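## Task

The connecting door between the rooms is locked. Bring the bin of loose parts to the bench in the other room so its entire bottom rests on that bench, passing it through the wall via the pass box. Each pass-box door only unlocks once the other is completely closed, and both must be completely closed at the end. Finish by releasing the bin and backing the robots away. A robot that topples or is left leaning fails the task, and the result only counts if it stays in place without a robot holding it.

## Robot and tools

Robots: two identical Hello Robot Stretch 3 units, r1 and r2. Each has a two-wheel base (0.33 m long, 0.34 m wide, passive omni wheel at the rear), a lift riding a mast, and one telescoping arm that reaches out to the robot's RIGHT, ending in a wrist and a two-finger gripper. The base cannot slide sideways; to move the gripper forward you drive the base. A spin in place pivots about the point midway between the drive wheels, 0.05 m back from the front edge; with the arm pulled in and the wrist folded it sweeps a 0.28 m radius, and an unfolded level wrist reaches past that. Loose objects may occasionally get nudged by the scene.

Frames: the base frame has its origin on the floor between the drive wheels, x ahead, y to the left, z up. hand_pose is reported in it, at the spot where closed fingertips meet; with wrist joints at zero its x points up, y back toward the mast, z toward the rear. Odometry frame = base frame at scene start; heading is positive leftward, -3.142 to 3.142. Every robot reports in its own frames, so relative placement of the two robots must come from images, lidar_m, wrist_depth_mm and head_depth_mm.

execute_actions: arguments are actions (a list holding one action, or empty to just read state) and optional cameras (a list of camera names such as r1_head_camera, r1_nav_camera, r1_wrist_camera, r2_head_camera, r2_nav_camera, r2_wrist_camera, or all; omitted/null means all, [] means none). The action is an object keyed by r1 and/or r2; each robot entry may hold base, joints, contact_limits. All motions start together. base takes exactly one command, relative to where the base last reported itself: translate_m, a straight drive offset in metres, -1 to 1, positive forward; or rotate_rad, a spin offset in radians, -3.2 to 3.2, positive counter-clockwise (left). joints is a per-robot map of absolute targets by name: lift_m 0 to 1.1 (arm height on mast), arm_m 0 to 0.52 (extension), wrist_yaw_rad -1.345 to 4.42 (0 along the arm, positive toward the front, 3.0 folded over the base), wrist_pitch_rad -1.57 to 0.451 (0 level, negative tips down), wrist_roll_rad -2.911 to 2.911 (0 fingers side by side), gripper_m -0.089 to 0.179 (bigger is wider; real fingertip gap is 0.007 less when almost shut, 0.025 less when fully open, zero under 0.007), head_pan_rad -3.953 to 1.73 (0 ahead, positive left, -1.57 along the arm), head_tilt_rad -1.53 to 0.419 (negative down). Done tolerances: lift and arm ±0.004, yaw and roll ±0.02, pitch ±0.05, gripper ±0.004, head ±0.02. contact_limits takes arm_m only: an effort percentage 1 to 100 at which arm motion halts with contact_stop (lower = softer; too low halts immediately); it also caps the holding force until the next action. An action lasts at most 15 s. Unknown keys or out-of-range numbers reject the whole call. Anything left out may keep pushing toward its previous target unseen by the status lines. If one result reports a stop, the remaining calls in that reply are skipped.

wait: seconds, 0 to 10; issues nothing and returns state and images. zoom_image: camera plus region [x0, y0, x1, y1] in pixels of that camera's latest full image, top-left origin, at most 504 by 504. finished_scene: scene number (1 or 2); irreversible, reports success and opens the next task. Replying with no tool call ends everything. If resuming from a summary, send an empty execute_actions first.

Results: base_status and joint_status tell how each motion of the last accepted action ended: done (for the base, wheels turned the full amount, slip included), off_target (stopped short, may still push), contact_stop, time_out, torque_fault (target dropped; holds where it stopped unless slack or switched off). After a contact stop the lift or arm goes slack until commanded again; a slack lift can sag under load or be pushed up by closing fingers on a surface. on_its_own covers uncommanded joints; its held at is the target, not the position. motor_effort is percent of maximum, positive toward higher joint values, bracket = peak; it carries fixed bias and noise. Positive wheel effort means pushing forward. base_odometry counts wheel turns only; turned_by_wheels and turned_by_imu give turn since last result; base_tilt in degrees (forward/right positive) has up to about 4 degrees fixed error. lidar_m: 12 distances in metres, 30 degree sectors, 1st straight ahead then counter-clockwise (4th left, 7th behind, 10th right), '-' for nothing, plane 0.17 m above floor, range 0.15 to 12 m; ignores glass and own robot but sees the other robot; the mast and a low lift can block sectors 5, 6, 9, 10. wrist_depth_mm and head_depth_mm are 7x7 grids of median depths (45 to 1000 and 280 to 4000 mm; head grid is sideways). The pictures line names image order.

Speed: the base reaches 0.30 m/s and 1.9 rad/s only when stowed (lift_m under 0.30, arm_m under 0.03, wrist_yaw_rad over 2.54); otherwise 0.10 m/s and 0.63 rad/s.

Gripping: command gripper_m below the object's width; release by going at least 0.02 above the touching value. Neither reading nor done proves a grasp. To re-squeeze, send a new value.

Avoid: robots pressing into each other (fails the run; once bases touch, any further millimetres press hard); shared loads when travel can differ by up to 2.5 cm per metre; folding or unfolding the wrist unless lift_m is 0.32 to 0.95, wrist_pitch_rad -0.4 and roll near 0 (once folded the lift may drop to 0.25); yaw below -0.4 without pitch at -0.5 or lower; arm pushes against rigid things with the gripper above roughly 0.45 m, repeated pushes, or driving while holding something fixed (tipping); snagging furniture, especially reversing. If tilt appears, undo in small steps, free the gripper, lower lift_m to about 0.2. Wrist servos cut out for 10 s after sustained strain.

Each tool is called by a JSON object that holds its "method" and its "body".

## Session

{"method": "execute_actions", "body": {"actions": []}}

Scene clock: 0.00 s.
r1.base_odometry: x=+0.000 y=+0.000 heading=+0.000 (m, m, rad; r1's odometry frame)
r1.turned_by_wheels: +0.000 (rad since the last result)
r1.turned_by_imu: +0.000 (rad since the last result)
r1.base_tilt: forward=-0.2 right=-0.3 (deg)
r1.lidar_m: 2.92 1.78 1.58 1.58 1.12 0.99 1.00 1.18 2.18 1.95 1.43 2.62
r1.head_depth_mm: 1734 2572 3167 3142 3129 3100 2249 / 1748 2554 3294 3298 3215 3214 2249 / 1761 2597 3466 3431 3380 3324 2209 / 1765 2631 3587 3523 3549 3362 2218 / 1780 2649 3370 3411 3447 3163 2193 / 1783 2527 2723 2749 2792 2784 2189 / 1786 2279 2299 2324 2334 2350 2183
r1.base_status: not commanded
r1.joint_positions: lift_m=+0.499 arm_m=+0.000 wrist_yaw_rad=+2.963 wrist_pitch_rad=-0.317 wrist_roll_rad=-0.007 gripper_m=+0.037 head_pan_rad=-0.013 head_tilt_rad=+0.008
r1.joint_status: not commanded
r1.motor_effort: left_wheel=+0 right_wheel=-1 lift_m=+32 arm_m=+1 wrist_yaw_rad=+1 wrist_pitch_rad=+5 wrist_roll_rad=+0 gripper_m=+0 head_pan_rad=-1 head_tilt_rad=+1 (%)
r1.hand_pose: x=+0.0207 y=+0.0868 z=+0.5350 quat_wxyz=(+0.174, +0.703, +0.050, +0.688) (m; r1's base frame)
r1.wrist_depth_mm: 917 - - - - - - / 954 - - - - - - / - - - - - - - / - - - - - - - / 947 978 - - - - - / 815 824 - 798 836 830 852 / 685 682 716 674 715 684 727
r2.base_odometry: x=+0.000 y=+0.000 heading=+0.000 (m, m, rad; r2's odometry frame)
r2.turned_by_wheels: +0.000 (rad since the last result)
r2.turned_by_imu: +0.000 (rad since the last result)
r2.base_tilt: forward=-1.7 right=+2.4 (deg)
r2.lidar_m: 0.99 1.00 1.26 1.17 1.19 1.51 3.28 2.56 1.70 3.55 1.58 1.07
r2.head_depth_mm: 999 994 992 985 974 973 964 / 989 986 978 975 971 966 959 / 983 976 970 961 959 952 948 / 971 965 961 955 950 945 938 / 963 954 952 946 940 933 930 / 951 945 941 939 932 926 920 / 944 938 932 927 920 916 910
r2.base_status: not commanded
r2.joint_positions: lift_m=+0.487 arm_m=+0.002 wrist_yaw_rad=+2.785 wrist_pitch_rad=-0.422 wrist_roll_rad=-0.016 gripper_m=+0.037 head_pan_rad=-0.012 head_tilt_rad=-0.001
r2.joint_status: not commanded
r2.motor_effort: left_wheel=+0 right_wheel=-1 lift_m=+32 arm_m=-1 wrist_yaw_rad=-1 wrist_pitch_rad=+5 wrist_roll_rad=+0 gripper_m=-1 head_pan_rad=+0 head_tilt_rad=+2 (%)
r2.hand_pose: x=+0.0569 y=+0.0624 z=+0.4988 quat_wxyz=(+0.269, +0.701, +0.026, +0.660) (m; r2's base frame)
r2.wrist_depth_mm: 936 - - - - - 831 / - - - - - - 877 / - - - - - - 897 / - - - - - - 944 / 950 951 928 943 920 890 884 / 789 - 804 769 - 745 727 / 681 - 658 660 649 655 637
pictures: r1_head_camera (sideways: a quarter turn clockwise sets it upright), r1_nav_camera (sideways: a quarter turn counterclockwise sets it upright), r1_wrist_camera, r2_head_camera (sideways: a quarter turn clockwise sets it upright), r2_nav_camera (sideways: a quarter turn counterclockwise sets it upright), r2_wrist_camera
camera_calibration (this result's frames):
r1_head_camera: T_world_to_cam=[[0.0407073, -0.0399713, -0.998371, 1.31661], [-0.0371148, 0.998449, -0.0414878, 0.0573455], [0.998482, 0.0387432, 0.0391606, -0.0973239], [0, 0, 0, 1]] pos_world=[0.0457088, -0.000859293, 1.32066]
r1_nav_camera: T_world_to_cam=[[0.0274775, 0.0181166, 0.999458, -1.26927], [-0.0260781, -0.999482, 0.018834, 0.0307405], [0.999282, -0.0265815, -0.0269908, -0.00968036], [0, 0, 0, 1]] pos_world=[0.0453513, 0.053462, 1.26774]
r1_wrist_camera: T_world_to_cam=[[0.980984, -0.184781, 0.0593876, -0.0470234], [-0.0402576, -0.493039, -0.869075, 0.538277], [0.189869, 0.850158, -0.491103, 0.352783], [0, 0, 0, 1]] pos_world=[0.000816464, -0.0432179, 0.643848]
r2_head_camera: T_world_to_cam=[[0.0324761, -0.0559814, -0.997903, 1.32245], [-0.00235123, 0.998423, -0.0560871, 0.0796329], [0.99947, 0.00416779, 0.0322932, -0.0934034], [0, 0, 0, 1]] pos_world=[0.0505931, -0.00508532, 1.32716]
r2_nav_camera: T_world_to_cam=[[-0.000510288, -0.0267063, 0.999643, -1.25747], [0.0111776, -0.999581, -0.0266989, 0.0832742], [0.999937, 0.01116, 0.000808585, -0.0503793], [0, 0, 0, 1]] pos_world=[0.0488037, 0.0502191, 1.25929]
r2_wrist_camera: T_world_to_cam=[[0.947025, -0.320721, -0.0168084, -0.0193642], [-0.191521, -0.521963, -0.831188, 0.492827], [0.257806, 0.790375, -0.555737, 0.38147], [0, 0, 0, 1]] pos_world=[0.0143801, -0.050477, 0.621303]
Images, in order (width x height): r1_head_camera 896x504, r1_nav_camera 672x504, r1_wrist_camera 644x364, r2_head_camera 896x504, r2_nav_camera 672x504, r2_wrist_camera 644x364.

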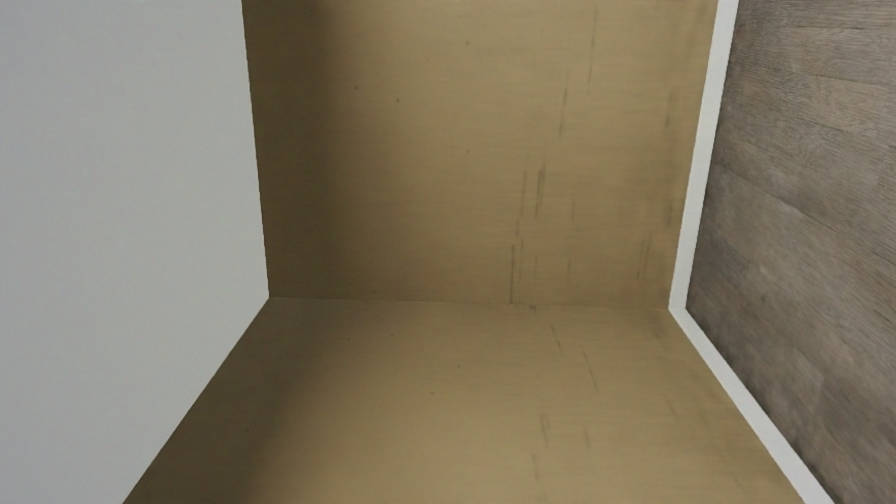

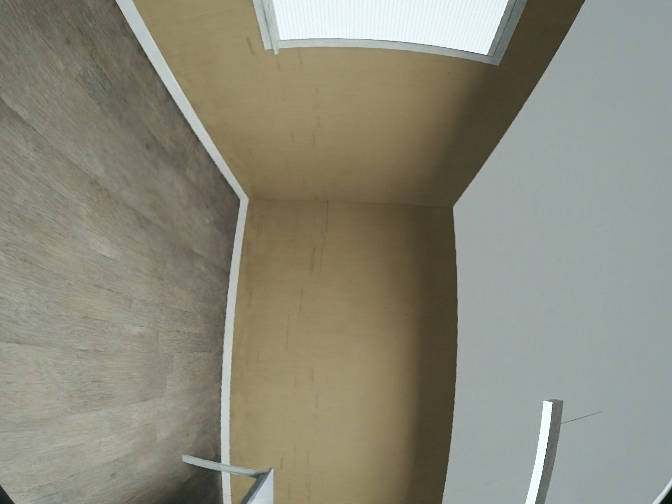

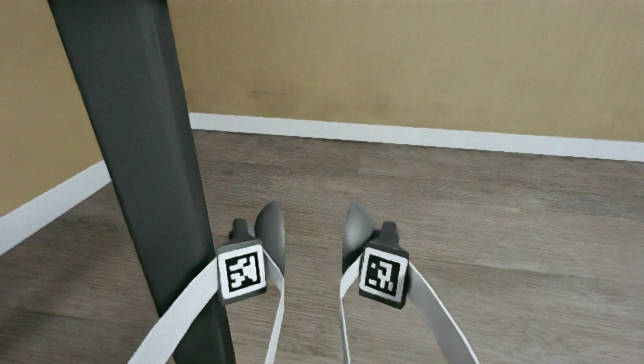

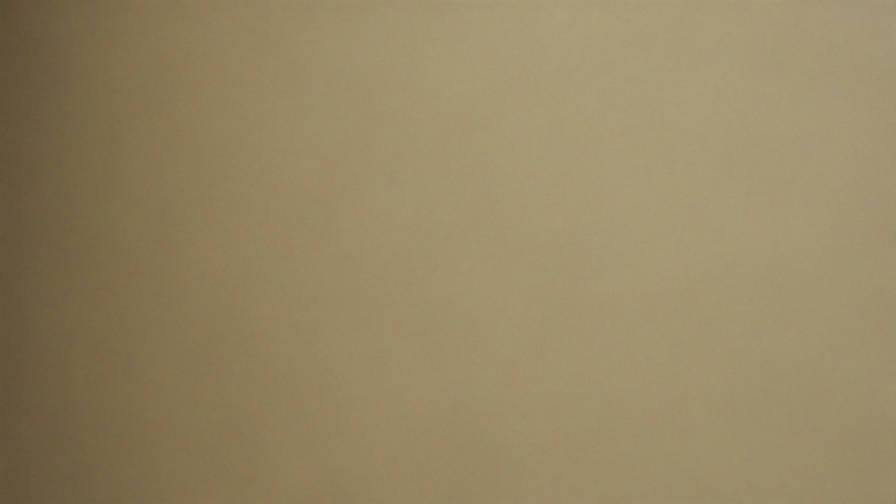

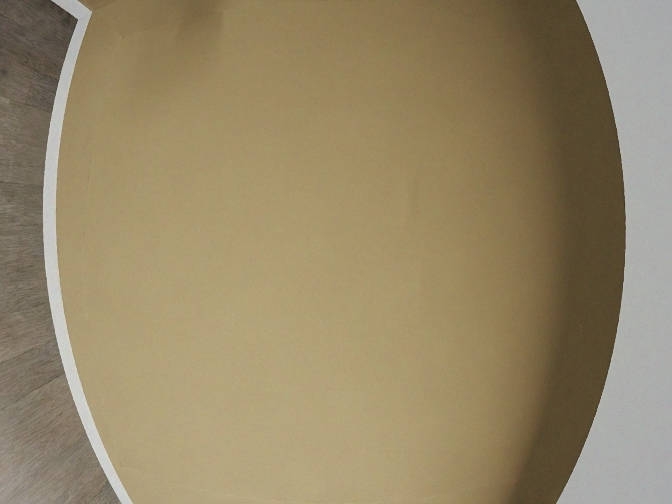

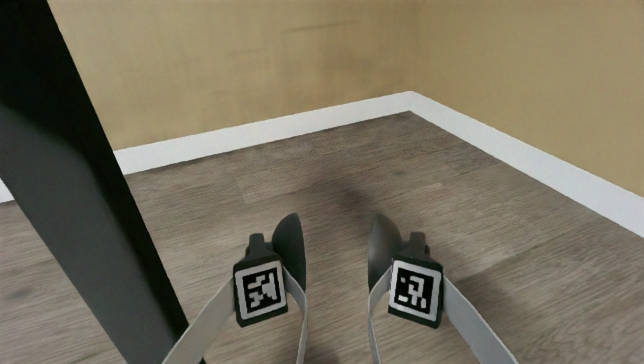

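{"method": "execute_actions", "body": {"actions": [{"r1":{"joints":{"head_pan_rad":-2.4,"head_tilt_rad":-0.3,"wrist_yaw_rad":3.0,"wrist_pitch_rad":-0.4,"lift_m":0.38}},"r2":{"joints":{"head_pan_rad":-1.0,"head_tilt_rad":-0.3,"wrist_yaw_rad":3.0,"wrist_pitch_rad":-0.4,"lift_m":0.38}}}], "cameras": ["r1_head_camera","r1_nav_camera","r2_head_camera"]}}

{"method": "execute_actions", "body": {"actions": [{"r1":{"joints":{"head_pan_rad":-1.2,"lift_m":0.27}},"r2":{"joints":{"head_pan_rad":-2.25,"lift_m":0.27}}}], "cameras": ["r1_head_camera","r2_nav_camera","r2_head_camera"]}}

Scene clock: 8.10 s.
r1.base_odometry: x=+0.000 y=+0.000 heading=+0.000 (m, m, rad; r1's odometry frame)
r1.turned_by_wheels: +0.000 (rad since the last result)
r1.turned_by_imu: +0.000 (rad since the last result)
r1.base_tilt: forward=-0.3 right=-0.3 (deg)
r1.lidar_m: 2.92 1.78 1.58 1.58 1.12 0.99 1.00 1.19 2.18 1.95 1.43 2.62
r1.head_depth_mm: 1229 1268 1147 1219 1325 1438 1426 / 1413 1455 1155 1196 1306 1694 1505 / 1665 1728 1562 1712 1946 1878 1505 / 1982 2065 2163 2317 2403 1942 1508 / 2605 2719 2928 3109 2735 1925 1497 / 2828 2954 3136 3296 2733 1929 1502 / 2715 2839 3012 3150 2741 1915 1492
r1.base_status: not commanded
r1.joint_positions: lift_m=+0.380 arm_m=+0.000 wrist_yaw_rad=+2.998 wrist_pitch_rad=-0.412 wrist_roll_rad=-0.007 gripper_m=+0.037 head_pan_rad=-2.393 head_tilt_rad=-0.296
r1.joint_status: all done
r1.motor_effort: left_wheel=+0(0) right_wheel=+0(1) lift_m=+26(27) arm_m=+0(0) wrist_yaw_rad=+3(4) wrist_pitch_rad=+4(4) wrist_roll_rad=+1(0) gripper_m=+2(0) head_pan_rad=-5(56) head_tilt_rad=-2(19) (%)
r1.hand_pose: x=+0.0109 y=+0.0774 z=+0.3941 quat_wxyz=(+0.194, +0.698, +0.096, +0.683) (m; r1's base frame)
r1.wrist_depth_mm: 941 - - - - - - / 961 - - - - - - / - - - - - - - / 883 874 895 882 882 917 931 / 709 705 - 716 737 735 727 / 606 590 - 610 615 616 617 / 515 517 - 539 528 526 537
r2.base_odometry: x=+0.000 y=+0.000 heading=+0.000 (m, m, rad; r2's odometry frame)
r2.turned_by_wheels: +0.000 (rad since the last result)
r2.turned_by_imu: +0.000 (rad since the last result)
r2.base_tilt: forward=-1.7 right=+2.5 (deg)
r2.lidar_m: 0.99 1.01 1.26 1.17 1.18 1.51 3.29 2.56 1.70 3.56 1.58 1.06
r2.head_depth_mm: 3196 3292 3413 3584 3103 2192 1692 / 2609 2804 3104 3453 3137 2179 1685 / 2140 2274 1973 2057 2720 2175 1670 / 1777 1879 1499 1555 2248 2162 1664 / 1529 1587 1514 1582 1845 1925 1663 / 1337 1389 1451 1517 1576 1665 1625 / 1186 1232 1278 1326 1379 1442 1494
r2.base_status: not commanded
r2.joint_positions: lift_m=+0.381 arm_m=+0.002 wrist_yaw_rad=+2.999 wrist_pitch_rad=-0.420 wrist_roll_rad=-0.016 gripper_m=+0.037 head_pan_rad=-0.993 head_tilt_rad=-0.296
r2.joint_status: all done
r2.motor_effort: left_wheel=+0(0) right_wheel=-1(1) lift_m=+17(27) arm_m=-1(1) wrist_yaw_rad=+1(1) wrist_pitch_rad=+6(8) wrist_roll_rad=+1(1) gripper_m=-1(1) head_pan_rad=-3(34) head_tilt_rad=-2(21) (%)
r2.hand_pose: x=+0.0107 y=+0.0745 z=+0.3928 quat_wxyz=(+0.196, +0.694, +0.099, +0.685) (m; r2's base frame)
r2.wrist_depth_mm: - - - - - - - / - - - - - - - / - - - - - - - / - 989 958 923 943 883 900 / 786 785 - 758 775 734 729 / 654 646 - 633 - 619 615 / 558 555 - 553 537 531 526
pictures: r1_head_camera (sideways: a quarter turn clockwise sets it upright), r1_nav_camera (sideways: a quarter turn counterclockwise sets it upright), r2_head_camera (sideways: a quarter turn clockwise sets it upright)
camera_calibration (this result's frames):
r1_head_camera: T_world_to_cam=[[0.16304, 0.205381, -0.965006, 1.27203], [0.723293, -0.6901, -0.0246711, 0.0308004], [-0.671018, -0.69396, -0.261064, 0.303676], [0, 0, 0, 1]] pos_world=[-0.0258983, -0.0292575, 1.30756]
r1_nav_camera: T_world_to_cam=[[-0.225412, -0.234706, 0.94557, -1.19718], [-0.675427, 0.7371, 0.0219471, 0.0306567], [-0.702131, -0.633716, -0.324678, 0.388184], [0, 0, 0, 1]] pos_world=[0.0234036, -0.0575839, 1.25738]
r2_head_camera: T_world_to_cam=[[-0.187645, 0.185906, -0.964483, 1.27991], [0.819827, 0.570464, -0.0495437, 0.0660784], [0.540993, -0.800006, -0.259456, 0.289174], [0, 0, 0, 1]] pos_world=[0.0295543, -0.0442962, 1.31275]
Images, in order (width x height): r1_head_camera 896x504, r1_nav_camera 672x504, r2_head_camera 896x504.

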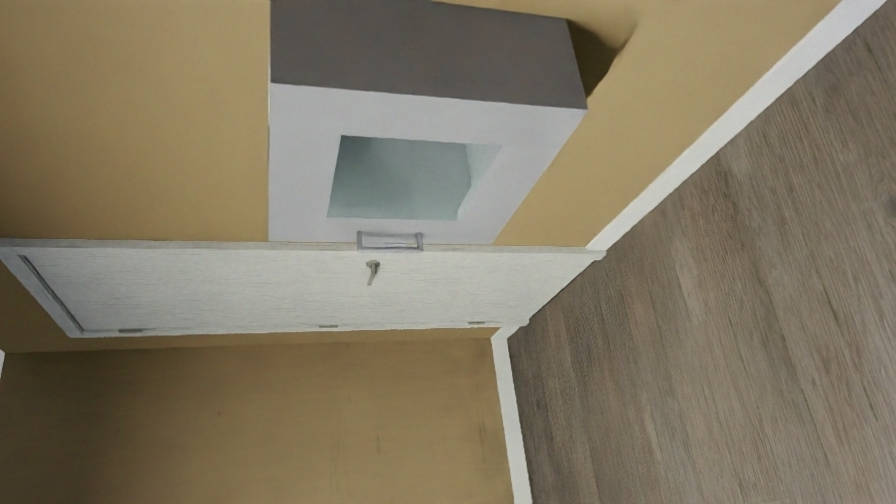

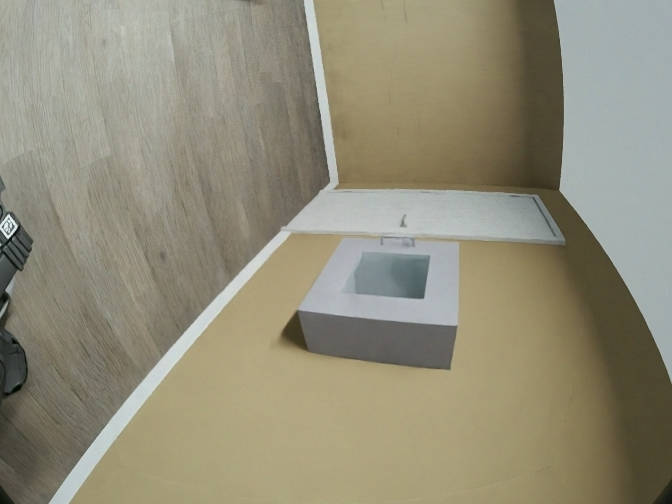

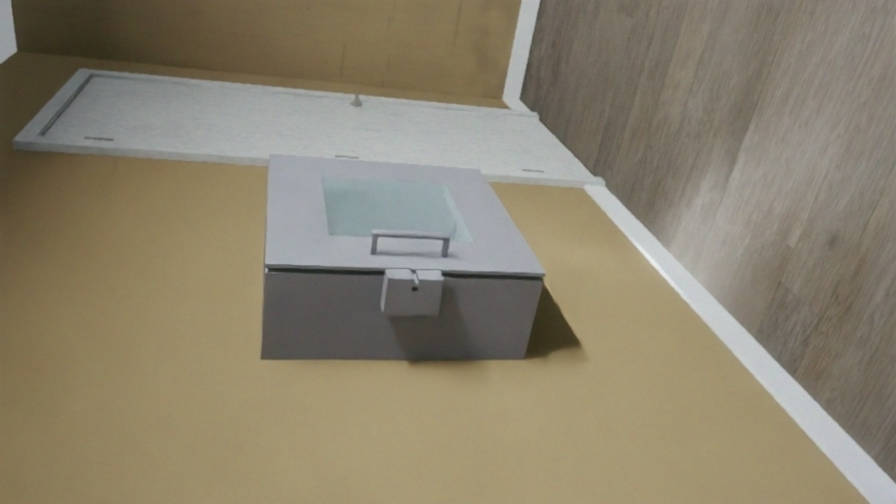

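Scene clock: 9.93 s.
r1.base_odometry: x=+0.000 y=+0.000 heading=+0.000 (m, m, rad; r1's odometry frame)
r1.turned_by_wheels: +0.000 (rad since the last result)
r1.turned_by_imu: +0.000 (rad since the last result)
r1.base_tilt: forward=-0.3 right=-0.3 (deg)
r1.lidar_m: 2.92 1.78 1.58 1.58 1.12 0.99 1.00 1.18 2.18 1.95 1.43 2.62
r1.head_depth_mm: 2989 3095 3272 3384 2773 1946 1512 / 3186 3381 3508 3652 2622 1941 1505 / 3451 3718 3936 1956 2752 1957 1497 / 3667 - - 1952 2345 1791 1497 / 3667 - - 1949 2750 1934 1497 / 3426 3691 3903 2426 2721 1929 1490 / 3205 3442 3559 3556 2655 1934 1495
r1.base_status: not commanded
r1.joint_positions: lift_m=+0.270 arm_m=+0.000 wrist_yaw_rad=+2.998 wrist_pitch_rad=-0.413 wrist_roll_rad=-0.007 gripper_m=+0.037 head_pan_rad=-1.207 head_tilt_rad=-0.296
r1.joint_status: all done
r1.motor_effort: left_wheel=+0(0) right_wheel=+0(1) lift_m=+26(26) arm_m=+0(0) wrist_yaw_rad=+3(2) wrist_pitch_rad=+4(4) wrist_roll_rad=+0(0) gripper_m=+0(0) head_pan_rad=+4(56) head_tilt_rad=-2(2) (%)
r1.hand_pose: x=+0.0109 y=+0.0773 z=+0.2841 quat_wxyz=(+0.194, +0.698, +0.096, +0.682) (m; r1's base frame)
r1.wrist_depth_mm: 924 - - - - - - / 974 - - - - - - / 887 889 903 907 922 932 982 / 681 690 676 709 720 716 733 / 563 552 - 564 571 577 577 / 469 499 - - 481 486 492 / - - - - 418 415 422
r2.base_odometry: x=+0.000 y=+0.000 heading=+0.000 (m, m, rad; r2's odometry frame)
r2.turned_by_wheels: +0.000 (rad since the last result)
r2.turned_by_imu: +0.000 (rad since the last result)
r2.base_tilt: forward=-1.8 right=+2.6 (deg)
r2.lidar_m: 0.99 1.01 1.25 1.17 1.18 1.51 3.29 2.56 1.70 3.54 1.58 1.07
r2.head_depth_mm: 3340 3528 3629 3713 3116 2187 1704 / 3660 3861 3982 3997 2729 2202 1681 / 3939 - - 3987 2563 2182 1677 / - - - - 2316 2136 1668 / 3911 - - - 2117 2051 1658 / 3683 3904 - - 1917 1958 1648 / 3496 3623 3796 3894 2791 2098 1642
r2.base_status: not commanded
r2.joint_positions: lift_m=+0.271 arm_m=+0.002 wrist_yaw_rad=+2.999 wrist_pitch_rad=-0.420 wrist_roll_rad=-0.016 gripper_m=+0.037 head_pan_rad=-2.243 head_tilt_rad=-0.296
r2.joint_status: all done
r2.motor_effort: left_wheel=+1(0) right_wheel=-1(1) lift_m=+17(17) arm_m=+0(1) wrist_yaw_rad=+1(0) wrist_pitch_rad=+6(6) wrist_roll_rad=+0(0) gripper_m=-1(1) head_pan_rad=-3(34) head_tilt_rad=-1(2) (%)
r2.hand_pose: x=+0.0107 y=+0.0746 z=+0.2828 quat_wxyz=(+0.196, +0.694, +0.099, +0.685) (m; r2's base frame)
r2.wrist_depth_mm: - - - - - - 998 / - - - - - - 990 / - - 956 942 920 908 883 / 762 750 737 732 710 703 688 / 618 606 - 582 599 574 572 / 513 518 - - - 477 470 / 454 - - - 418 418 409
pictures: r1_head_camera (sideways: a quarter turn clockwise sets it upright), r2_head_camera (sideways: a quarter turn clockwise sets it upright), r2_nav_camera (sideways: a quarter turn counterclockwise sets it upright)
camera_calibration (this result's frames):
r1_head_camera: T_world_to_cam=[[-0.129092, 0.22834, -0.964985, 1.27379], [0.911316, 0.410969, -0.0246662, 0.0296471], [0.390946, -0.88259, -0.261143, 0.2973], [0, 0, 0, 1]] pos_world=[0.0211895, -0.0406477, 1.30756]
r2_head_camera: T_world_to_cam=[[0.117394, 0.236868, -0.964423, 1.27797], [0.799876, -0.598118, -0.0495368, 0.066191], [-0.588572, -0.765604, -0.25968, 0.296357], [0, 0, 0, 1]] pos_world=[-0.0285424, -0.0362272, 1.31274]
r2_nav_camera: T_world_to_cam=[[-0.20174, -0.210694, 0.956509, -1.19971], [-0.79098, 0.610992, -0.0322426, 0.0953733], [-0.577626, -0.763083, -0.289916, 0.33768], [0, 0, 0, 1]] pos_world=[0.0284611, -0.0533656, 1.24851]
Images, in order (width x height): r1_head_camera 896x504, r2_head_camera 896x504, r2_nav_camera 672x504.

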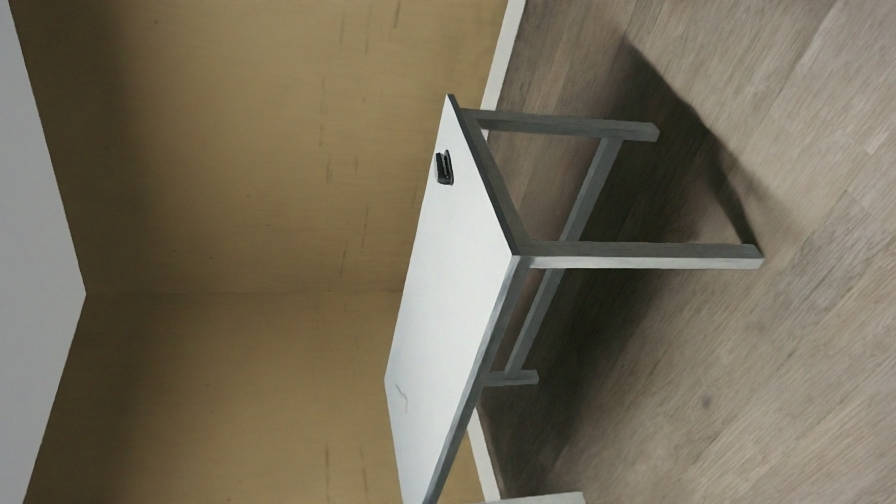

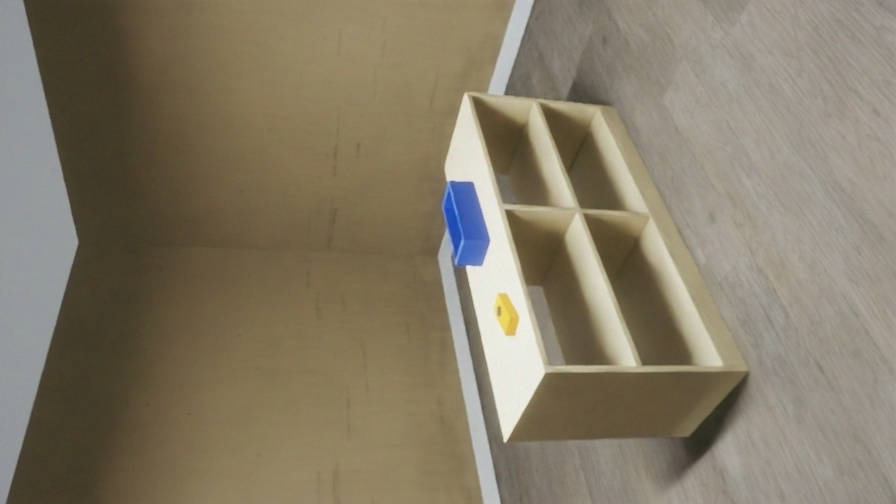

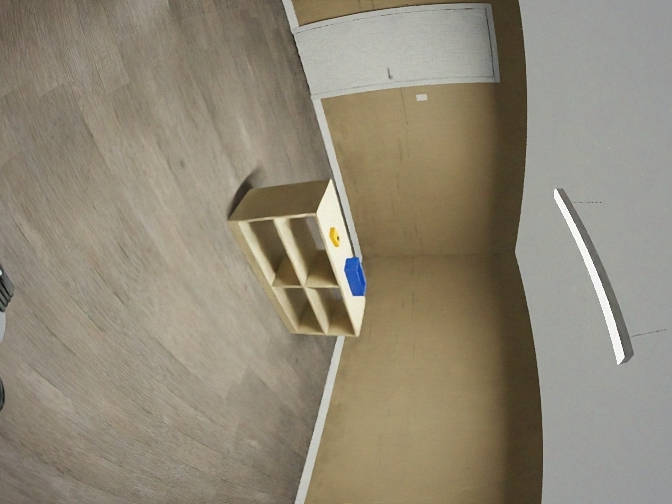

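{"method": "execute_actions", "body": {"actions": [{"r1":{"base":{"rotate_rad":-1.85},"joints":{"head_pan_rad":-1.57,"head_tilt_rad":-0.45}},"r2":{"base":{"rotate_rad":1.642},"joints":{"head_pan_rad":-1.57,"head_tilt_rad":-0.45}}}], "cameras": []}}

{"method": "execute_actions", "body": {"actions": [{"r1":{"base":{"translate_m":1.0}},"r2":{"base":{"translate_m":-1.0}}}], "cameras": []}}

{"method": "execute_actions", "body": {"actions": [{"r1":{"base":{"translate_m":0.45},"joints":{"lift_m":0.7}},"r2":{"base":{"translate_m":-0.357},"joints":{"lift_m":0.7}}}], "cameras": []}}

{"method": "execute_actions", "body": {"actions": [{"r1":{"base":{"rotate_rad":-0.035},"joints":{"lift_m":0.89,"wrist_yaw_rad":0,"gripper_m":0.1,"arm_m":0.1}},"r2":{"base":{"rotate_rad":0.037},"joints":{"lift_m":0.89,"wrist_yaw_rad":0,"gripper_m":0.1,"arm_m":0.1}}}], "cameras": []}}

{"method": "execute_actions", "body": {"actions": [{"r1":{"joints":{"wrist_pitch_rad":0.02,"arm_m":0.2}},"r2":{"joints":{"wrist_pitch_rad":0.02,"arm_m":0.2}}}], "cameras": ["r1_wrist_camera","r2_wrist_camera","r2_head_camera"]}}

Scene clock: 42.87 s.
r1.base_odometry: x=+0.000 y=+0.000 heading=-1.850 (m, m, rad; r1's odometry frame)
r1.turned_by_wheels: -1.850 (rad since the last result)
r1.turned_by_imu: -1.837 (rad since the last result)
r1.base_tilt: forward=-0.3 right=-0.4 (deg)
r1.lidar_m: 3.21 1.43 2.51 3.35 2.16 1.62 1.58 1.36 1.02 0.99 1.05 1.47
r1.head_depth_mm: 793 854 922 1010 1115 1236 1320 / 801 861 937 1023 1127 1264 1328 / 808 875 948 1036 1146 1282 1341 / 820 881 960 1055 1166 1308 1329 / 829 897 975 1068 1189 1331 1336 / 840 910 990 1085 1204 1357 1333 / 848 919 1005 1107 1228 1385 1327
r1.base_status: done
r1.joint_positions: lift_m=+0.270 arm_m=+0.000 wrist_yaw_rad=+2.999 wrist_pitch_rad=-0.413 wrist_roll_rad=-0.007 gripper_m=+0.037 head_pan_rad=-1.563 head_tilt_rad=-0.445
r1.joint_status: all done
r1.motor_effort: left_wheel=+3(17) right_wheel=-3(11) lift_m=+26(26) arm_m=+0(0) wrist_yaw_rad=+2(3) wrist_pitch_rad=+4(4) wrist_roll_rad=+0(0) gripper_m=+0(0) head_pan_rad=-5(38) head_tilt_rad=-2(13) (%)
r1.hand_pose: x=+0.0108 y=+0.0773 z=+0.2841 quat_wxyz=(+0.194, +0.698, +0.096, +0.683) (m; r1's base frame)
r1.wrist_depth_mm: - - - - - - - / - - - - - - - / 885 891 895 892 909 910 931 / 677 690 695 712 709 716 719 / 552 549 - 572 583 568 584 / 472 488 - - 487 485 489 / - - - - 415 416 422
r2.base_odometry: x=+0.000 y=+0.000 heading=+1.642 (m, m, rad; r2's odometry frame)
r2.turned_by_wheels: +1.642 (rad since the last result)
r2.turned_by_imu: +1.645 (rad since the last result)
r2.base_tilt: forward=-1.7 right=+2.5 (deg)
r2.lidar_m: 1.17 1.20 1.60 3.31 2.10 1.70 3.55 1.47 1.04 0.99 1.02 1.23
r2.head_depth_mm: 836 894 960 1035 1125 1228 1349 / 834 894 958 1033 1129 1230 1345 / 835 891 960 1038 1125 1230 1342 / 836 891 957 1033 1127 1229 1347 / 835 891 957 1034 1120 1233 1335 / 833 894 955 1037 1124 1232 1347 / 832 889 953 1033 1121 1231 1339
r2.base_status: done
r2.joint_positions: lift_m=+0.271 arm_m=+0.002 wrist_yaw_rad=+2.999 wrist_pitch_rad=-0.420 wrist_roll_rad=-0.016 gripper_m=+0.037 head_pan_rad=-1.577 head_tilt_rad=-0.445
r2.joint_status: all done
r2.motor_effort: left_wheel=-2(13) right_wheel=+1(10) lift_m=+18(16) arm_m=-1(0) wrist_yaw_rad=+0(0) wrist_pitch_rad=+6(6) wrist_roll_rad=+0(0) gripper_m=-1(0) head_pan_rad=+3(32) head_tilt_rad=-3(15) (%)
r2.hand_pose: x=+0.0106 y=+0.0746 z=+0.2828 quat_wxyz=(+0.196, +0.694, +0.099, +0.685) (m; r2's base frame)
r2.wrist_depth_mm: - - - - - - - / - - - - - - - / - - 974 976 942 929 902 / 765 751 744 728 719 701 688 / 612 608 - 588 603 571 563 / 517 522 - - - 478 478 / 454 - - - 422 417 407
pictures: none
No camera images: the call's "cameras" was empty. Leave "cameras" out to get every camera's image.

Scene clock: 47.87 s.
r1.base_odometry: x=-0.275 y=-0.961 heading=-1.850 (m, m, rad; r1's odometry frame)
r1.turned_by_wheels: +0.000 (rad since the last result)
r1.turned_by_imu: -0.001 (rad since the last result)
r1.base_tilt: forward=-0.3 right=-0.3 (deg)
r1.lidar_m: 2.20 2.32 1.16 0.93 3.48 2.66 2.58 1.41 1.06 1.03 1.09 1.50
r1.head_depth_mm: 823 886 961 1048 1149 1287 1341 / 831 698 748 1017 1173 1312 1328 / 843 701 746 814 899 1338 1332 / 850 708 3207 1316 918 1360 1340 / 861 717 - 1315 934 1382 1328 / 874 727 1309 1235 946 1415 1328 / 882 737 819 880 962 1436 1327
r1.base_status: done
r1.joint_positions: lift_m=+0.270 arm_m=+0.000 wrist_yaw_rad=+2.999 wrist_pitch_rad=-0.413 wrist_roll_rad=-0.007 gripper_m=+0.037 head_pan_rad=-1.563 head_tilt_rad=-0.445
r1.joint_status: not commanded
r1.motor_effort: left_wheel=+3(16) right_wheel=-4(7) lift_m=+26(26) arm_m=+0(0) wrist_yaw_rad=+2(2) wrist_pitch_rad=+4(4) wrist_roll_rad=+0(0) gripper_m=-1(0) head_pan_rad=-5(5) head_tilt_rad=-2(2) (%)
r1.hand_pose: x=+0.0108 y=+0.0774 z=+0.2841 quat_wxyz=(+0.194, +0.698, +0.096, +0.683) (m; r1's base frame)
r1.wrist_depth_mm: - - - - - - - / - - - - - - - / 893 905 922 915 939 941 965 / 676 691 695 690 713 704 719 / 560 550 - 577 577 580 582 / 468 488 - - 483 484 488 / - - - - 414 419 418
r2.base_odometry: x=+0.071 y=-0.997 heading=+1.642 (m, m, rad; r2's odometry frame)
r2.turned_by_wheels: +0.000 (rad since the last result)
r2.turned_by_imu: -0.004 (rad since the last result)
r2.base_tilt: forward=-1.7 right=+2.4 (deg)
r2.lidar_m: 2.17 2.22 2.96 2.13 1.08 2.72 2.55 1.53 1.08 1.03 1.06 1.41
r2.head_depth_mm: 871 914 931 835 912 1283 1390 / 872 934 1000 1083 1176 1288 1389 / 872 931 998 1079 1178 1286 1380 / 870 930 998 1078 1170 1288 1384 / 870 931 996 1079 1172 1279 1375 / 869 933 1000 1075 1172 1282 1377 / 868 927 995 1076 1167 1282 1374
r2.base_status: done
r2.joint_positions: lift_m=+0.271 arm_m=+0.002 wrist_yaw_rad=+2.999 wrist_pitch_rad=-0.420 wrist_roll_rad=-0.016 gripper_m=+0.037 head_pan_rad=-1.577 head_tilt_rad=-0.445
r2.joint_status: not commanded
r2.motor_effort: left_wheel=-2(15) right_wheel=+1(4) lift_m=+17(17) arm_m=+0(1) wrist_yaw_rad=-1(0) wrist_pitch_rad=+6(6) wrist_roll_rad=+0(0) gripper_m=+0(2) head_pan_rad=+3(2) head_tilt_rad=-2(2) (%)
r2.hand_pose: x=+0.0105 y=+0.0746 z=+0.2828 quat_wxyz=(+0.196, +0.694, +0.100, +0.685) (m; r2's base frame)
r2.wrist_depth_mm: 798 - - - - - - / 865 - - - - - - / 911 954 971 944 925 901 893 / 765 749 736 723 712 707 691 / 617 612 - 586 599 570 569 / 512 523 - - - 482 478 / 460 - - - 417 418 413
pictures: none
No camera images: the call's "cameras" was empty. Leave "cameras" out to get every camera's image.

Scene clock: 53.70 s.
r1.base_odometry: x=-0.399 y=-1.394 heading=-1.850 (m, m, rad; r1's odometry frame)
r1.turned_by_wheels: +0.000 (rad since the last result)
r1.turned_by_imu: -0.001 (rad since the last result)
r1.base_tilt: forward=-0.2 right=-0.3 (deg)
r1.lidar_m: 1.75 1.84 0.95 1.11 3.48 3.13 3.03 1.44 1.08 1.05 1.10 1.52
r1.head_depth_mm: 838 698 2246 1324 906 1302 1329 / 848 710 783 1239 904 1335 1328 / 857 717 756 828 922 1360 1332 / 870 924 996 1086 1233 1378 1330 / 876 948 1031 1133 1264 1413 1333 / 885 958 1047 1154 1277 1433 1329 / 896 970 1061 1167 1276 1439 1336
r1.base_status: done
r1.joint_positions: lift_m=+0.700 arm_m=+0.000 wrist_yaw_rad=+2.999 wrist_pitch_rad=-0.413 wrist_roll_rad=-0.007 gripper_m=+0.037 head_pan_rad=-1.563 head_tilt_rad=-0.445
r1.joint_status: all done
r1.motor_effort: left_wheel=+3(16) right_wheel=-3(10) lift_m=+37(39) arm_m=+0(0) wrist_yaw_rad=+1(2) wrist_pitch_rad=+4(4) wrist_roll_rad=+0(0) gripper_m=-1(0) head_pan_rad=-4(5) head_tilt_rad=-2(2) (%)
r1.hand_pose: x=+0.0107 y=+0.0773 z=+0.7136 quat_wxyz=(+0.194, +0.698, +0.096, +0.683) (m; r1's base frame)
r1.wrist_depth_mm: - - 835 866 - - - / - - - - - - - / - - - - - - - / - - - - - - - / - - - - - - - / 976 980 - 963 - - - / 825 852 832 832 867 855 872
r2.base_odometry: x=+0.096 y=-1.354 heading=+1.642 (m, m, rad; r2's odometry frame)
r2.turned_by_wheels: +0.000 (rad since the last result)
r2.turned_by_imu: -0.001 (rad since the last result)
r2.base_tilt: forward=-1.7 right=+2.4 (deg)
r2.lidar_m: 2.53 2.60 3.42 0.88 0.90 2.31 2.20 1.53 1.10 1.04 1.07 1.42
r2.head_depth_mm: 887 726 1369 1351 928 1312 1404 / 885 726 2217 1429 925 1299 1405 / 881 723 788 1329 926 1304 1400 / 883 725 768 821 901 1299 1403 / 880 924 873 839 1161 1298 1393 / 884 944 1010 1090 1190 1302 1393 / 883 941 1011 1093 1189 1299 1388
r2.base_status: done
r2.joint_positions: lift_m=+0.699 arm_m=+0.002 wrist_yaw_rad=+3.000 wrist_pitch_rad=-0.420 wrist_roll_rad=-0.016 gripper_m=+0.037 head_pan_rad=-1.577 head_tilt_rad=-0.445
r2.joint_status: all done
r2.motor_effort: left_wheel=-2(15) right_wheel=+0(6) lift_m=+45(47) arm_m=-1(1) wrist_yaw_rad=+0(0) wrist_pitch_rad=+6(6) wrist_roll_rad=+0(1) gripper_m=-1(1) head_pan_rad=+2(2) head_tilt_rad=-2(2) (%)
r2.hand_pose: x=+0.0105 y=+0.0746 z=+0.7118 quat_wxyz=(+0.195, +0.694, +0.100, +0.685) (m; r2's base frame)
r2.wrist_depth_mm: - - - - - - - / - - 926 - - - - / - - - - - - - / - - - - - - - / - - - - - - - / - - - - - - - / 906 914 - 890 879 891 869
pictures: none
No camera images: the call's "cameras" was empty. Leave "cameras" out to get every camera's image.

Scene clock: 56.27 s.
r1.base_odometry: x=-0.399 y=-1.394 heading=-1.885 (m, m, rad; r1's odometry frame)
r1.turned_by_wheels: -0.035 (rad since the last result)
r1.turned_by_imu: -0.035 (rad since the last result)
r1.base_tilt: forward=-0.2 right=-0.3 (deg)
r1.lidar_m: 1.75 1.82 0.95 0.94 3.43 3.15 3.05 1.48 1.09 1.05 1.09 1.46
r1.head_depth_mm: 844 705 - 1316 902 - - / 849 709 3184 1318 902 - - / 857 716 758 824 907 - - / 862 899 788 844 1196 1388 1329 / 872 938 1024 1122 1248 1397 1328 / 878 948 1032 1135 1267 1410 1326 / 882 956 1041 1148 1273 1407 1326
r1.base_status: done
r1.joint_positions: lift_m=+0.890 arm_m=+0.100 wrist_yaw_rad=+0.002 wrist_pitch_rad=-0.413 wrist_roll_rad=-0.007 gripper_m=+0.100 head_pan_rad=-1.563 head_tilt_rad=-0.445
r1.joint_status: all done
r1.motor_effort: left_wheel=+3(10) right_wheel=-4(8) lift_m=+37(39) arm_m=+2(1) wrist_yaw_rad=-2(2) wrist_pitch_rad=+4(4) wrist_roll_rad=+0(0) gripper_m=-2(80) head_pan_rad=-5(5) head_tilt_rad=-2(2) (%)
r1.hand_pose: x=-0.0211 y=-0.4698 z=+0.9036 quat_wxyz=(+0.695, +0.146, -0.689, -0.144) (m; r1's base frame)
r1.wrist_depth_mm: 635 644 616 408 - 819 557 / 693 691 691 455 908 776 457 / 754 776 767 493 503 500 484 / 833 863 845 567 552 547 542 / 942 935 946 975 925 936 917 / - - - - - - - / - - - - - - -
r2.base_odometry: x=+0.096 y=-1.354 heading=+1.679 (m, m, rad; r2's odometry frame)
r2.turned_by_wheels: +0.037 (rad since the last result)
r2.turned_by_imu: +0.037 (rad since the last result)
r2.base_tilt: forward=-1.8 right=+2.5 (deg)
r2.lidar_m: 2.52 2.61 3.37 0.88 0.91 2.29 2.19 1.46 1.08 1.04 1.08 1.47
r2.head_depth_mm: 877 719 1396 1415 914 1249 - / 878 718 3078 1421 918 1254 - / 879 720 767 848 908 - - / 880 725 769 821 899 1278 - / 887 949 1010 1078 1193 1297 1401 / 888 952 1018 1104 1202 1314 1398 / 886 954 1023 1103 1202 1320 1396
r2.base_status: done
r2.joint_positions: lift_m=+0.889 arm_m=+0.100 wrist_yaw_rad=+0.002 wrist_pitch_rad=-0.419 wrist_roll_rad=-0.016 gripper_m=+0.100 head_pan_rad=-1.577 head_tilt_rad=-0.445
r2.joint_status: all done
r2.motor_effort: left_wheel=-3(9) right_wheel=+2(5) lift_m=+46(48) arm_m=+2(5) wrist_yaw_rad=-2(3) wrist_pitch_rad=+6(6) wrist_roll_rad=+1(0) gripper_m=+0(92) head_pan_rad=+3(2) head_tilt_rad=-3(2) (%)
r2.hand_pose: x=-0.0212 y=-0.4689 z=+0.9018 quat_wxyz=(+0.698, +0.149, -0.685, -0.146) (m; r2's base frame)
r2.wrist_depth_mm: 678 664 657 422 - 941 617 / 726 724 712 462 876 831 617 / 805 795 790 509 501 490 493 / 889 870 869 569 553 545 539 / - 985 966 945 943 925 924 / - - - - - - - / - - - - - - -
pictures: none
No camera images: the call's "cameras" was empty. Leave "cameras" out to get every camera's image.

Scene clock: 58.23 s.
r1.base_odometry: x=-0.399 y=-1.394 heading=-1.885 (m, m, rad; r1's odometry frame)
r1.turned_by_wheels: +0.000 (rad since the last result)
r1.turned_by_imu: +0.000 (rad since the last result)
r1.base_tilt: forward=-0.3 right=-0.3 (deg)
r1.lidar_m: 1.75 1.82 0.95 0.94 3.42 3.14 3.04 1.49 1.09 1.05 1.09 1.46
r1.head_depth_mm: 842 704 - 1324 - 1367 1334 / 852 711 3183 1401 - 1391 1334 / 856 714 758 814 - 1402 1323 / 864 899 788 838 1196 1378 1328 / 870 940 1024 1127 1246 1396 1330 / 877 944 1037 1137 1264 1415 1325 / 885 956 1047 1146 1268 1416 1330
r1.base_status: not commanded
r1.joint_positions: lift_m=+0.890 arm_m=+0.200 wrist_yaw_rad=+0.001 wrist_pitch_rad=-0.003 wrist_roll_rad=-0.007 gripper_m=+0.100 head_pan_rad=-1.563 head_tilt_rad=-0.445
r1.joint_status: all done
r1.motor_effort: left_wheel=+3(3) right_wheel=-3(4) lift_m=+37(37) arm_m=+2(0) wrist_yaw_rad=+0(2) wrist_pitch_rad=+8(9) wrist_roll_rad=+0(0) gripper_m=-1(0) head_pan_rad=-4(5) head_tilt_rad=-3(2) (%)
r1.hand_pose: x=-0.0212 y=-0.6009 z=+1.0036 quat_wxyz=(+0.710, +0.002, -0.704, -0.001) (m; r1's base frame)
r1.wrist_depth_mm: 568 553 555 334 645 653 502 / 570 575 578 343 890 831 556 / 589 600 361 356 - 828 549 / 607 624 374 364 - 815 546 / 640 636 388 378 973 766 541 / 657 644 664 390 583 618 524 / 680 695 680 403 405 400 406
r2.base_odometry: x=+0.096 y=-1.354 heading=+1.679 (m, m, rad; r2's odometry frame)
r2.turned_by_wheels: +0.000 (rad since the last result)
r2.turned_by_imu: +0.000 (rad since the last result)
r2.base_tilt: forward=-1.7 right=+2.6 (deg)
r2.lidar_m: 2.53 2.62 3.39 0.88 0.91 2.29 2.20 1.46 1.09 1.05 1.08 1.48
r2.head_depth_mm: 874 718 1387 1413 1099 - 1387 / 879 721 3082 1425 1090 - 1393 / 880 722 768 847 - - 1395 / 881 722 767 822 905 1302 1398 / 889 948 1006 1075 1190 1302 1403 / 888 950 1019 1098 1200 1317 1403 / 890 951 1025 1106 1205 1313 1394
r2.base_status: not commanded
r2.joint_positions: lift_m=+0.889 arm_m=+0.200 wrist_yaw_rad=+0.001 wrist_pitch_rad=-0.004 wrist_roll_rad=-0.016 gripper_m=+0.100 head_pan_rad=-1.577 head_tilt_rad=-0.445
r2.joint_status: all done
r2.motor_effort: left_wheel=-3(3) right_wheel=+2(2) lift_m=+45(45) arm_m=+2(4) wrist_yaw_rad=-1(2) wrist_pitch_rad=+8(7) wrist_roll_rad=+0(1) gripper_m=+0(1) head_pan_rad=+2(3) head_tilt_rad=-2(2) (%)
r2.hand_pose: x=-0.0213 y=-0.6009 z=+1.0030 quat_wxyz=(+0.713, +0.002, -0.701, -0.001) (m; r2's base frame)
r2.wrist_depth_mm: 595 595 581 346 361 711 586 / 612 619 599 351 906 888 617 / 633 619 613 360 - 937 621 / 656 636 627 372 - 956 627 / 674 662 645 383 865 884 630 / 693 682 671 392 420 - 593 / 716 702 688 407 401 399 389
pictures: r1_wrist_camera, r2_head_camera (sideways: a quarter turn clockwise sets it upright), r2_wrist_camera
camera_calibration (this result's frames):
r1_wrist_camera: T_world_to_cam=[[-0.998235, 0.0240473, 0.054296, -0.072156], [-0.0484179, 0.199775, -0.978645, 1.13087], [-0.0343808, -0.979547, -0.198258, -0.222626], [0, 0, 0, 1]] pos_world=[-0.0249286, -0.442256, 1.0665]
r2_head_camera: T_world_to_cam=[[-0.0531831, 0.398628, -0.91557, 1.21522], [0.99853, 0.0308523, -0.0445694, 0.0585031], [0.0104808, -0.916594, -0.399682, 0.474906], [0, 0, 0, 1]] pos_world=[0.00123478, -0.0509301, 1.30504]
r2_wrist_camera: T_world_to_cam=[[-0.999376, -0.0351899, -0.00313119, -0.0331638], [-0.00292025, 0.170609, -0.985335, 1.12554], [0.035208, -0.98471, -0.170605, -0.251509], [0, 0, 0, 1]] pos_world=[-0.0210011, -0.440857, 1.06602]
Images, in order (width x height): r1_wrist_camera 644x364, r2_head_camera 896x504, r2_wrist_camera 644x364.

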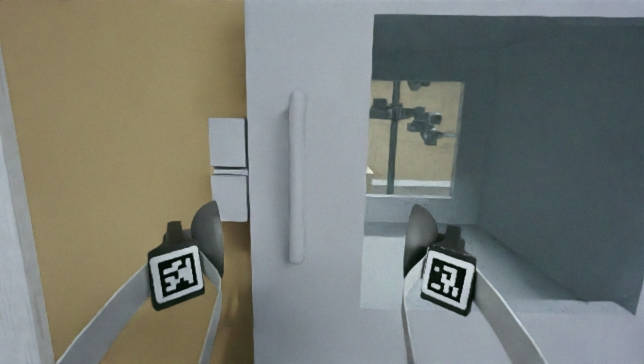

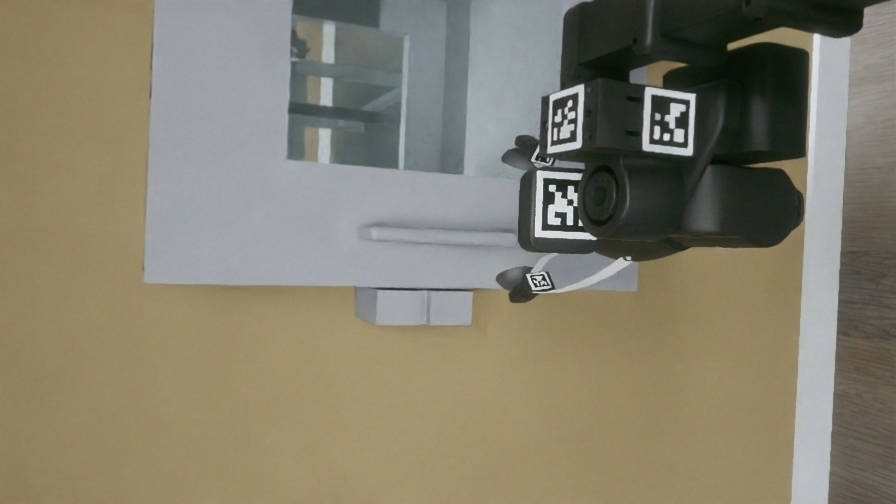

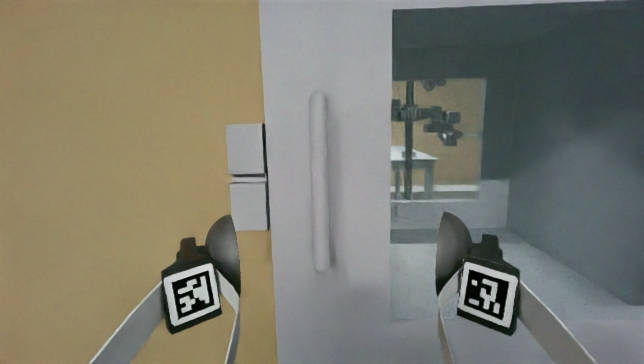

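{"method": "execute_actions", "body": {"actions": [{"r1":{"base":{"translate_m":0.017},"joints":{"arm_m":0.33}},"r2":{"base":{"translate_m":0.016},"joints":{"arm_m":0.36}}}], "cameras": ["r1_wrist_camera","r2_wrist_camera","r2_head_camera"]}}

Scene clock: 66.90 s.
r1.base_odometry: x=-0.404 y=-1.410 heading=-1.884 (m, m, rad; r1's odometry frame)
r1.turned_by_wheels: +0.000 (rad since the last result)
r1.turned_by_imu: +0.000 (rad since the last result)
r1.base_tilt: forward=-0.3 right=-0.4 (deg)
r1.lidar_m: 1.73 1.81 0.95 0.94 3.43 3.15 3.04 1.49 1.09 1.05 1.09 1.47
r1.head_depth_mm: 843 703 - 1402 - 1353 1325 / 846 712 2346 1412 1236 1345 1329 / 856 717 757 804 1249 1361 1328 / 862 918 844 864 1216 1374 1332 / 873 940 1025 1123 1245 1394 1328 / 874 950 1032 1134 1258 1416 1331 / 887 955 1047 1146 1259 1420 1331
r1.base_status: done
r1.joint_positions: lift_m=+0.890 arm_m=+0.330 wrist_yaw_rad=+0.001 wrist_pitch_rad=-0.003 wrist_roll_rad=-0.007 gripper_m=+0.100 head_pan_rad=-1.563 head_tilt_rad=-0.445
r1.joint_status: all done
r1.motor_effort: left_wheel=+3(10) right_wheel=-3(7) lift_m=+37(37) arm_m=+2(2) wrist_yaw_rad=+0(0) wrist_pitch_rad=+8(8) wrist_roll_rad=+0(0) gripper_m=+0(1) head_pan_rad=-5(5) head_tilt_rad=-2(2) (%)
r1.hand_pose: x=-0.0213 y=-0.7309 z=+1.0037 quat_wxyz=(+0.710, +0.001, -0.704, -0.001) (m; r1's base frame)
r1.wrist_depth_mm: 436 438 218 214 214 647 547 / 461 451 225 217 221 757 568 / 472 466 228 227 231 788 562 / 481 485 236 232 - 813 565 / 510 503 243 241 242 765 551 / 524 527 256 248 251 613 545 / 545 538 522 260 436 463 474
r2.base_odometry: x=+0.094 y=-1.338 heading=+1.678 (m, m, rad; r2's odometry frame)
r2.turned_by_wheels: +0.000 (rad since the last result)
r2.turned_by_imu: +0.000 (rad since the last result)
r2.base_tilt: forward=-1.8 right=+2.5 (deg)
r2.lidar_m: 2.51 2.59 3.38 0.88 0.91 2.31 2.21 1.47 1.09 1.05 1.08 1.47
r2.head_depth_mm: 874 716 1434 1424 - - 1392 / 878 721 3058 1441 931 1299 1386 / 881 721 765 810 930 1301 1389 / 883 731 775 816 926 1296 1397 / 885 946 1006 1086 1200 1305 1410 / 888 947 1019 1100 1197 1316 1395 / 889 952 1022 1105 1201 1318 1390
r2.base_status: done
r2.joint_positions: lift_m=+0.889 arm_m=+0.360 wrist_yaw_rad=+0.000 wrist_pitch_rad=-0.003 wrist_roll_rad=-0.016 gripper_m=+0.100 head_pan_rad=-1.577 head_tilt_rad=-0.445
r2.joint_status: all done
r2.motor_effort: left_wheel=-3(4) right_wheel=+1(5) lift_m=+45(45) arm_m=+2(0) wrist_yaw_rad=-1(1) wrist_pitch_rad=+7(7) wrist_roll_rad=+0(0) gripper_m=-1(1) head_pan_rad=+2(2) head_tilt_rad=-2(1) (%)
r2.hand_pose: x=-0.0214 y=-0.7609 z=+1.0032 quat_wxyz=(+0.713, +0.002, -0.701, -0.001) (m; r2's base frame)
r2.wrist_depth_mm: 440 430 195 192 189 713 606 / 449 444 201 195 192 758 643 / 463 456 205 199 199 - 652 / 478 466 209 205 204 - 641 / 489 481 217 210 209 812 643 / 503 503 222 217 217 - 584 / 520 514 502 224 223 462 482
pictures: r1_wrist_camera, r2_head_camera (sideways: a quarter turn clockwise sets it upright), r2_wrist_camera
camera_calibration (this result's frames):
r1_wrist_camera: T_world_to_cam=[[-0.998228, 0.0243574, 0.0542831, -0.0688692], [-0.0483611, 0.199283, -0.978748, 1.15671], [-0.0346575, -0.979639, -0.197752, -0.350538], [0, 0, 0, 1]] pos_world=[-0.0249562, -0.572237, 1.06655]
r2_head_camera: T_world_to_cam=[[-0.0531831, 0.398628, -0.915569, 1.21522], [0.99853, 0.0308523, -0.0445694, 0.0585031], [0.0104808, -0.916594, -0.399683, 0.474906], [0, 0, 0, 1]] pos_world=[0.00123478, -0.0509302, 1.30504]
r2_wrist_camera: T_world_to_cam=[[-0.999389, -0.0348233, -0.0031079, -0.0386333], [-0.00285713, 0.169945, -0.985449, 1.15262], [0.0348448, -0.984838, -0.169941, -0.409814], [0, 0, 0, 1]] pos_world=[-0.0210366, -0.600828, 1.06608]
Images, in order (width x height): r1_wrist_camera 644x364, r2_head_camera 896x504, r2_wrist_camera 644x364.

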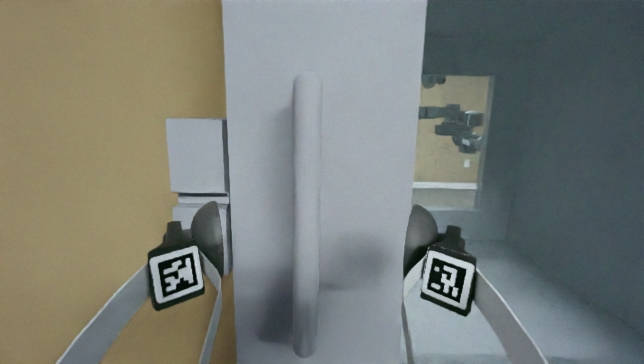

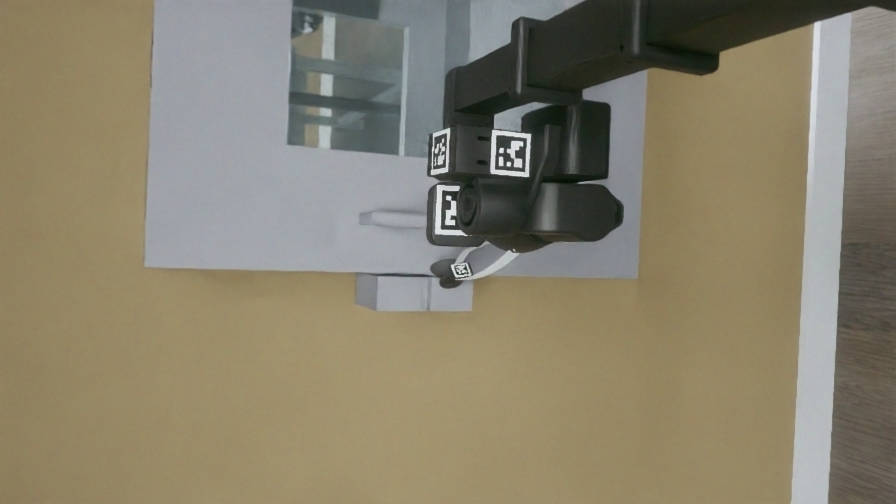

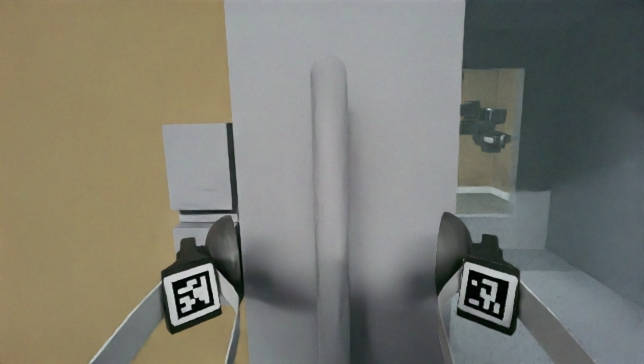

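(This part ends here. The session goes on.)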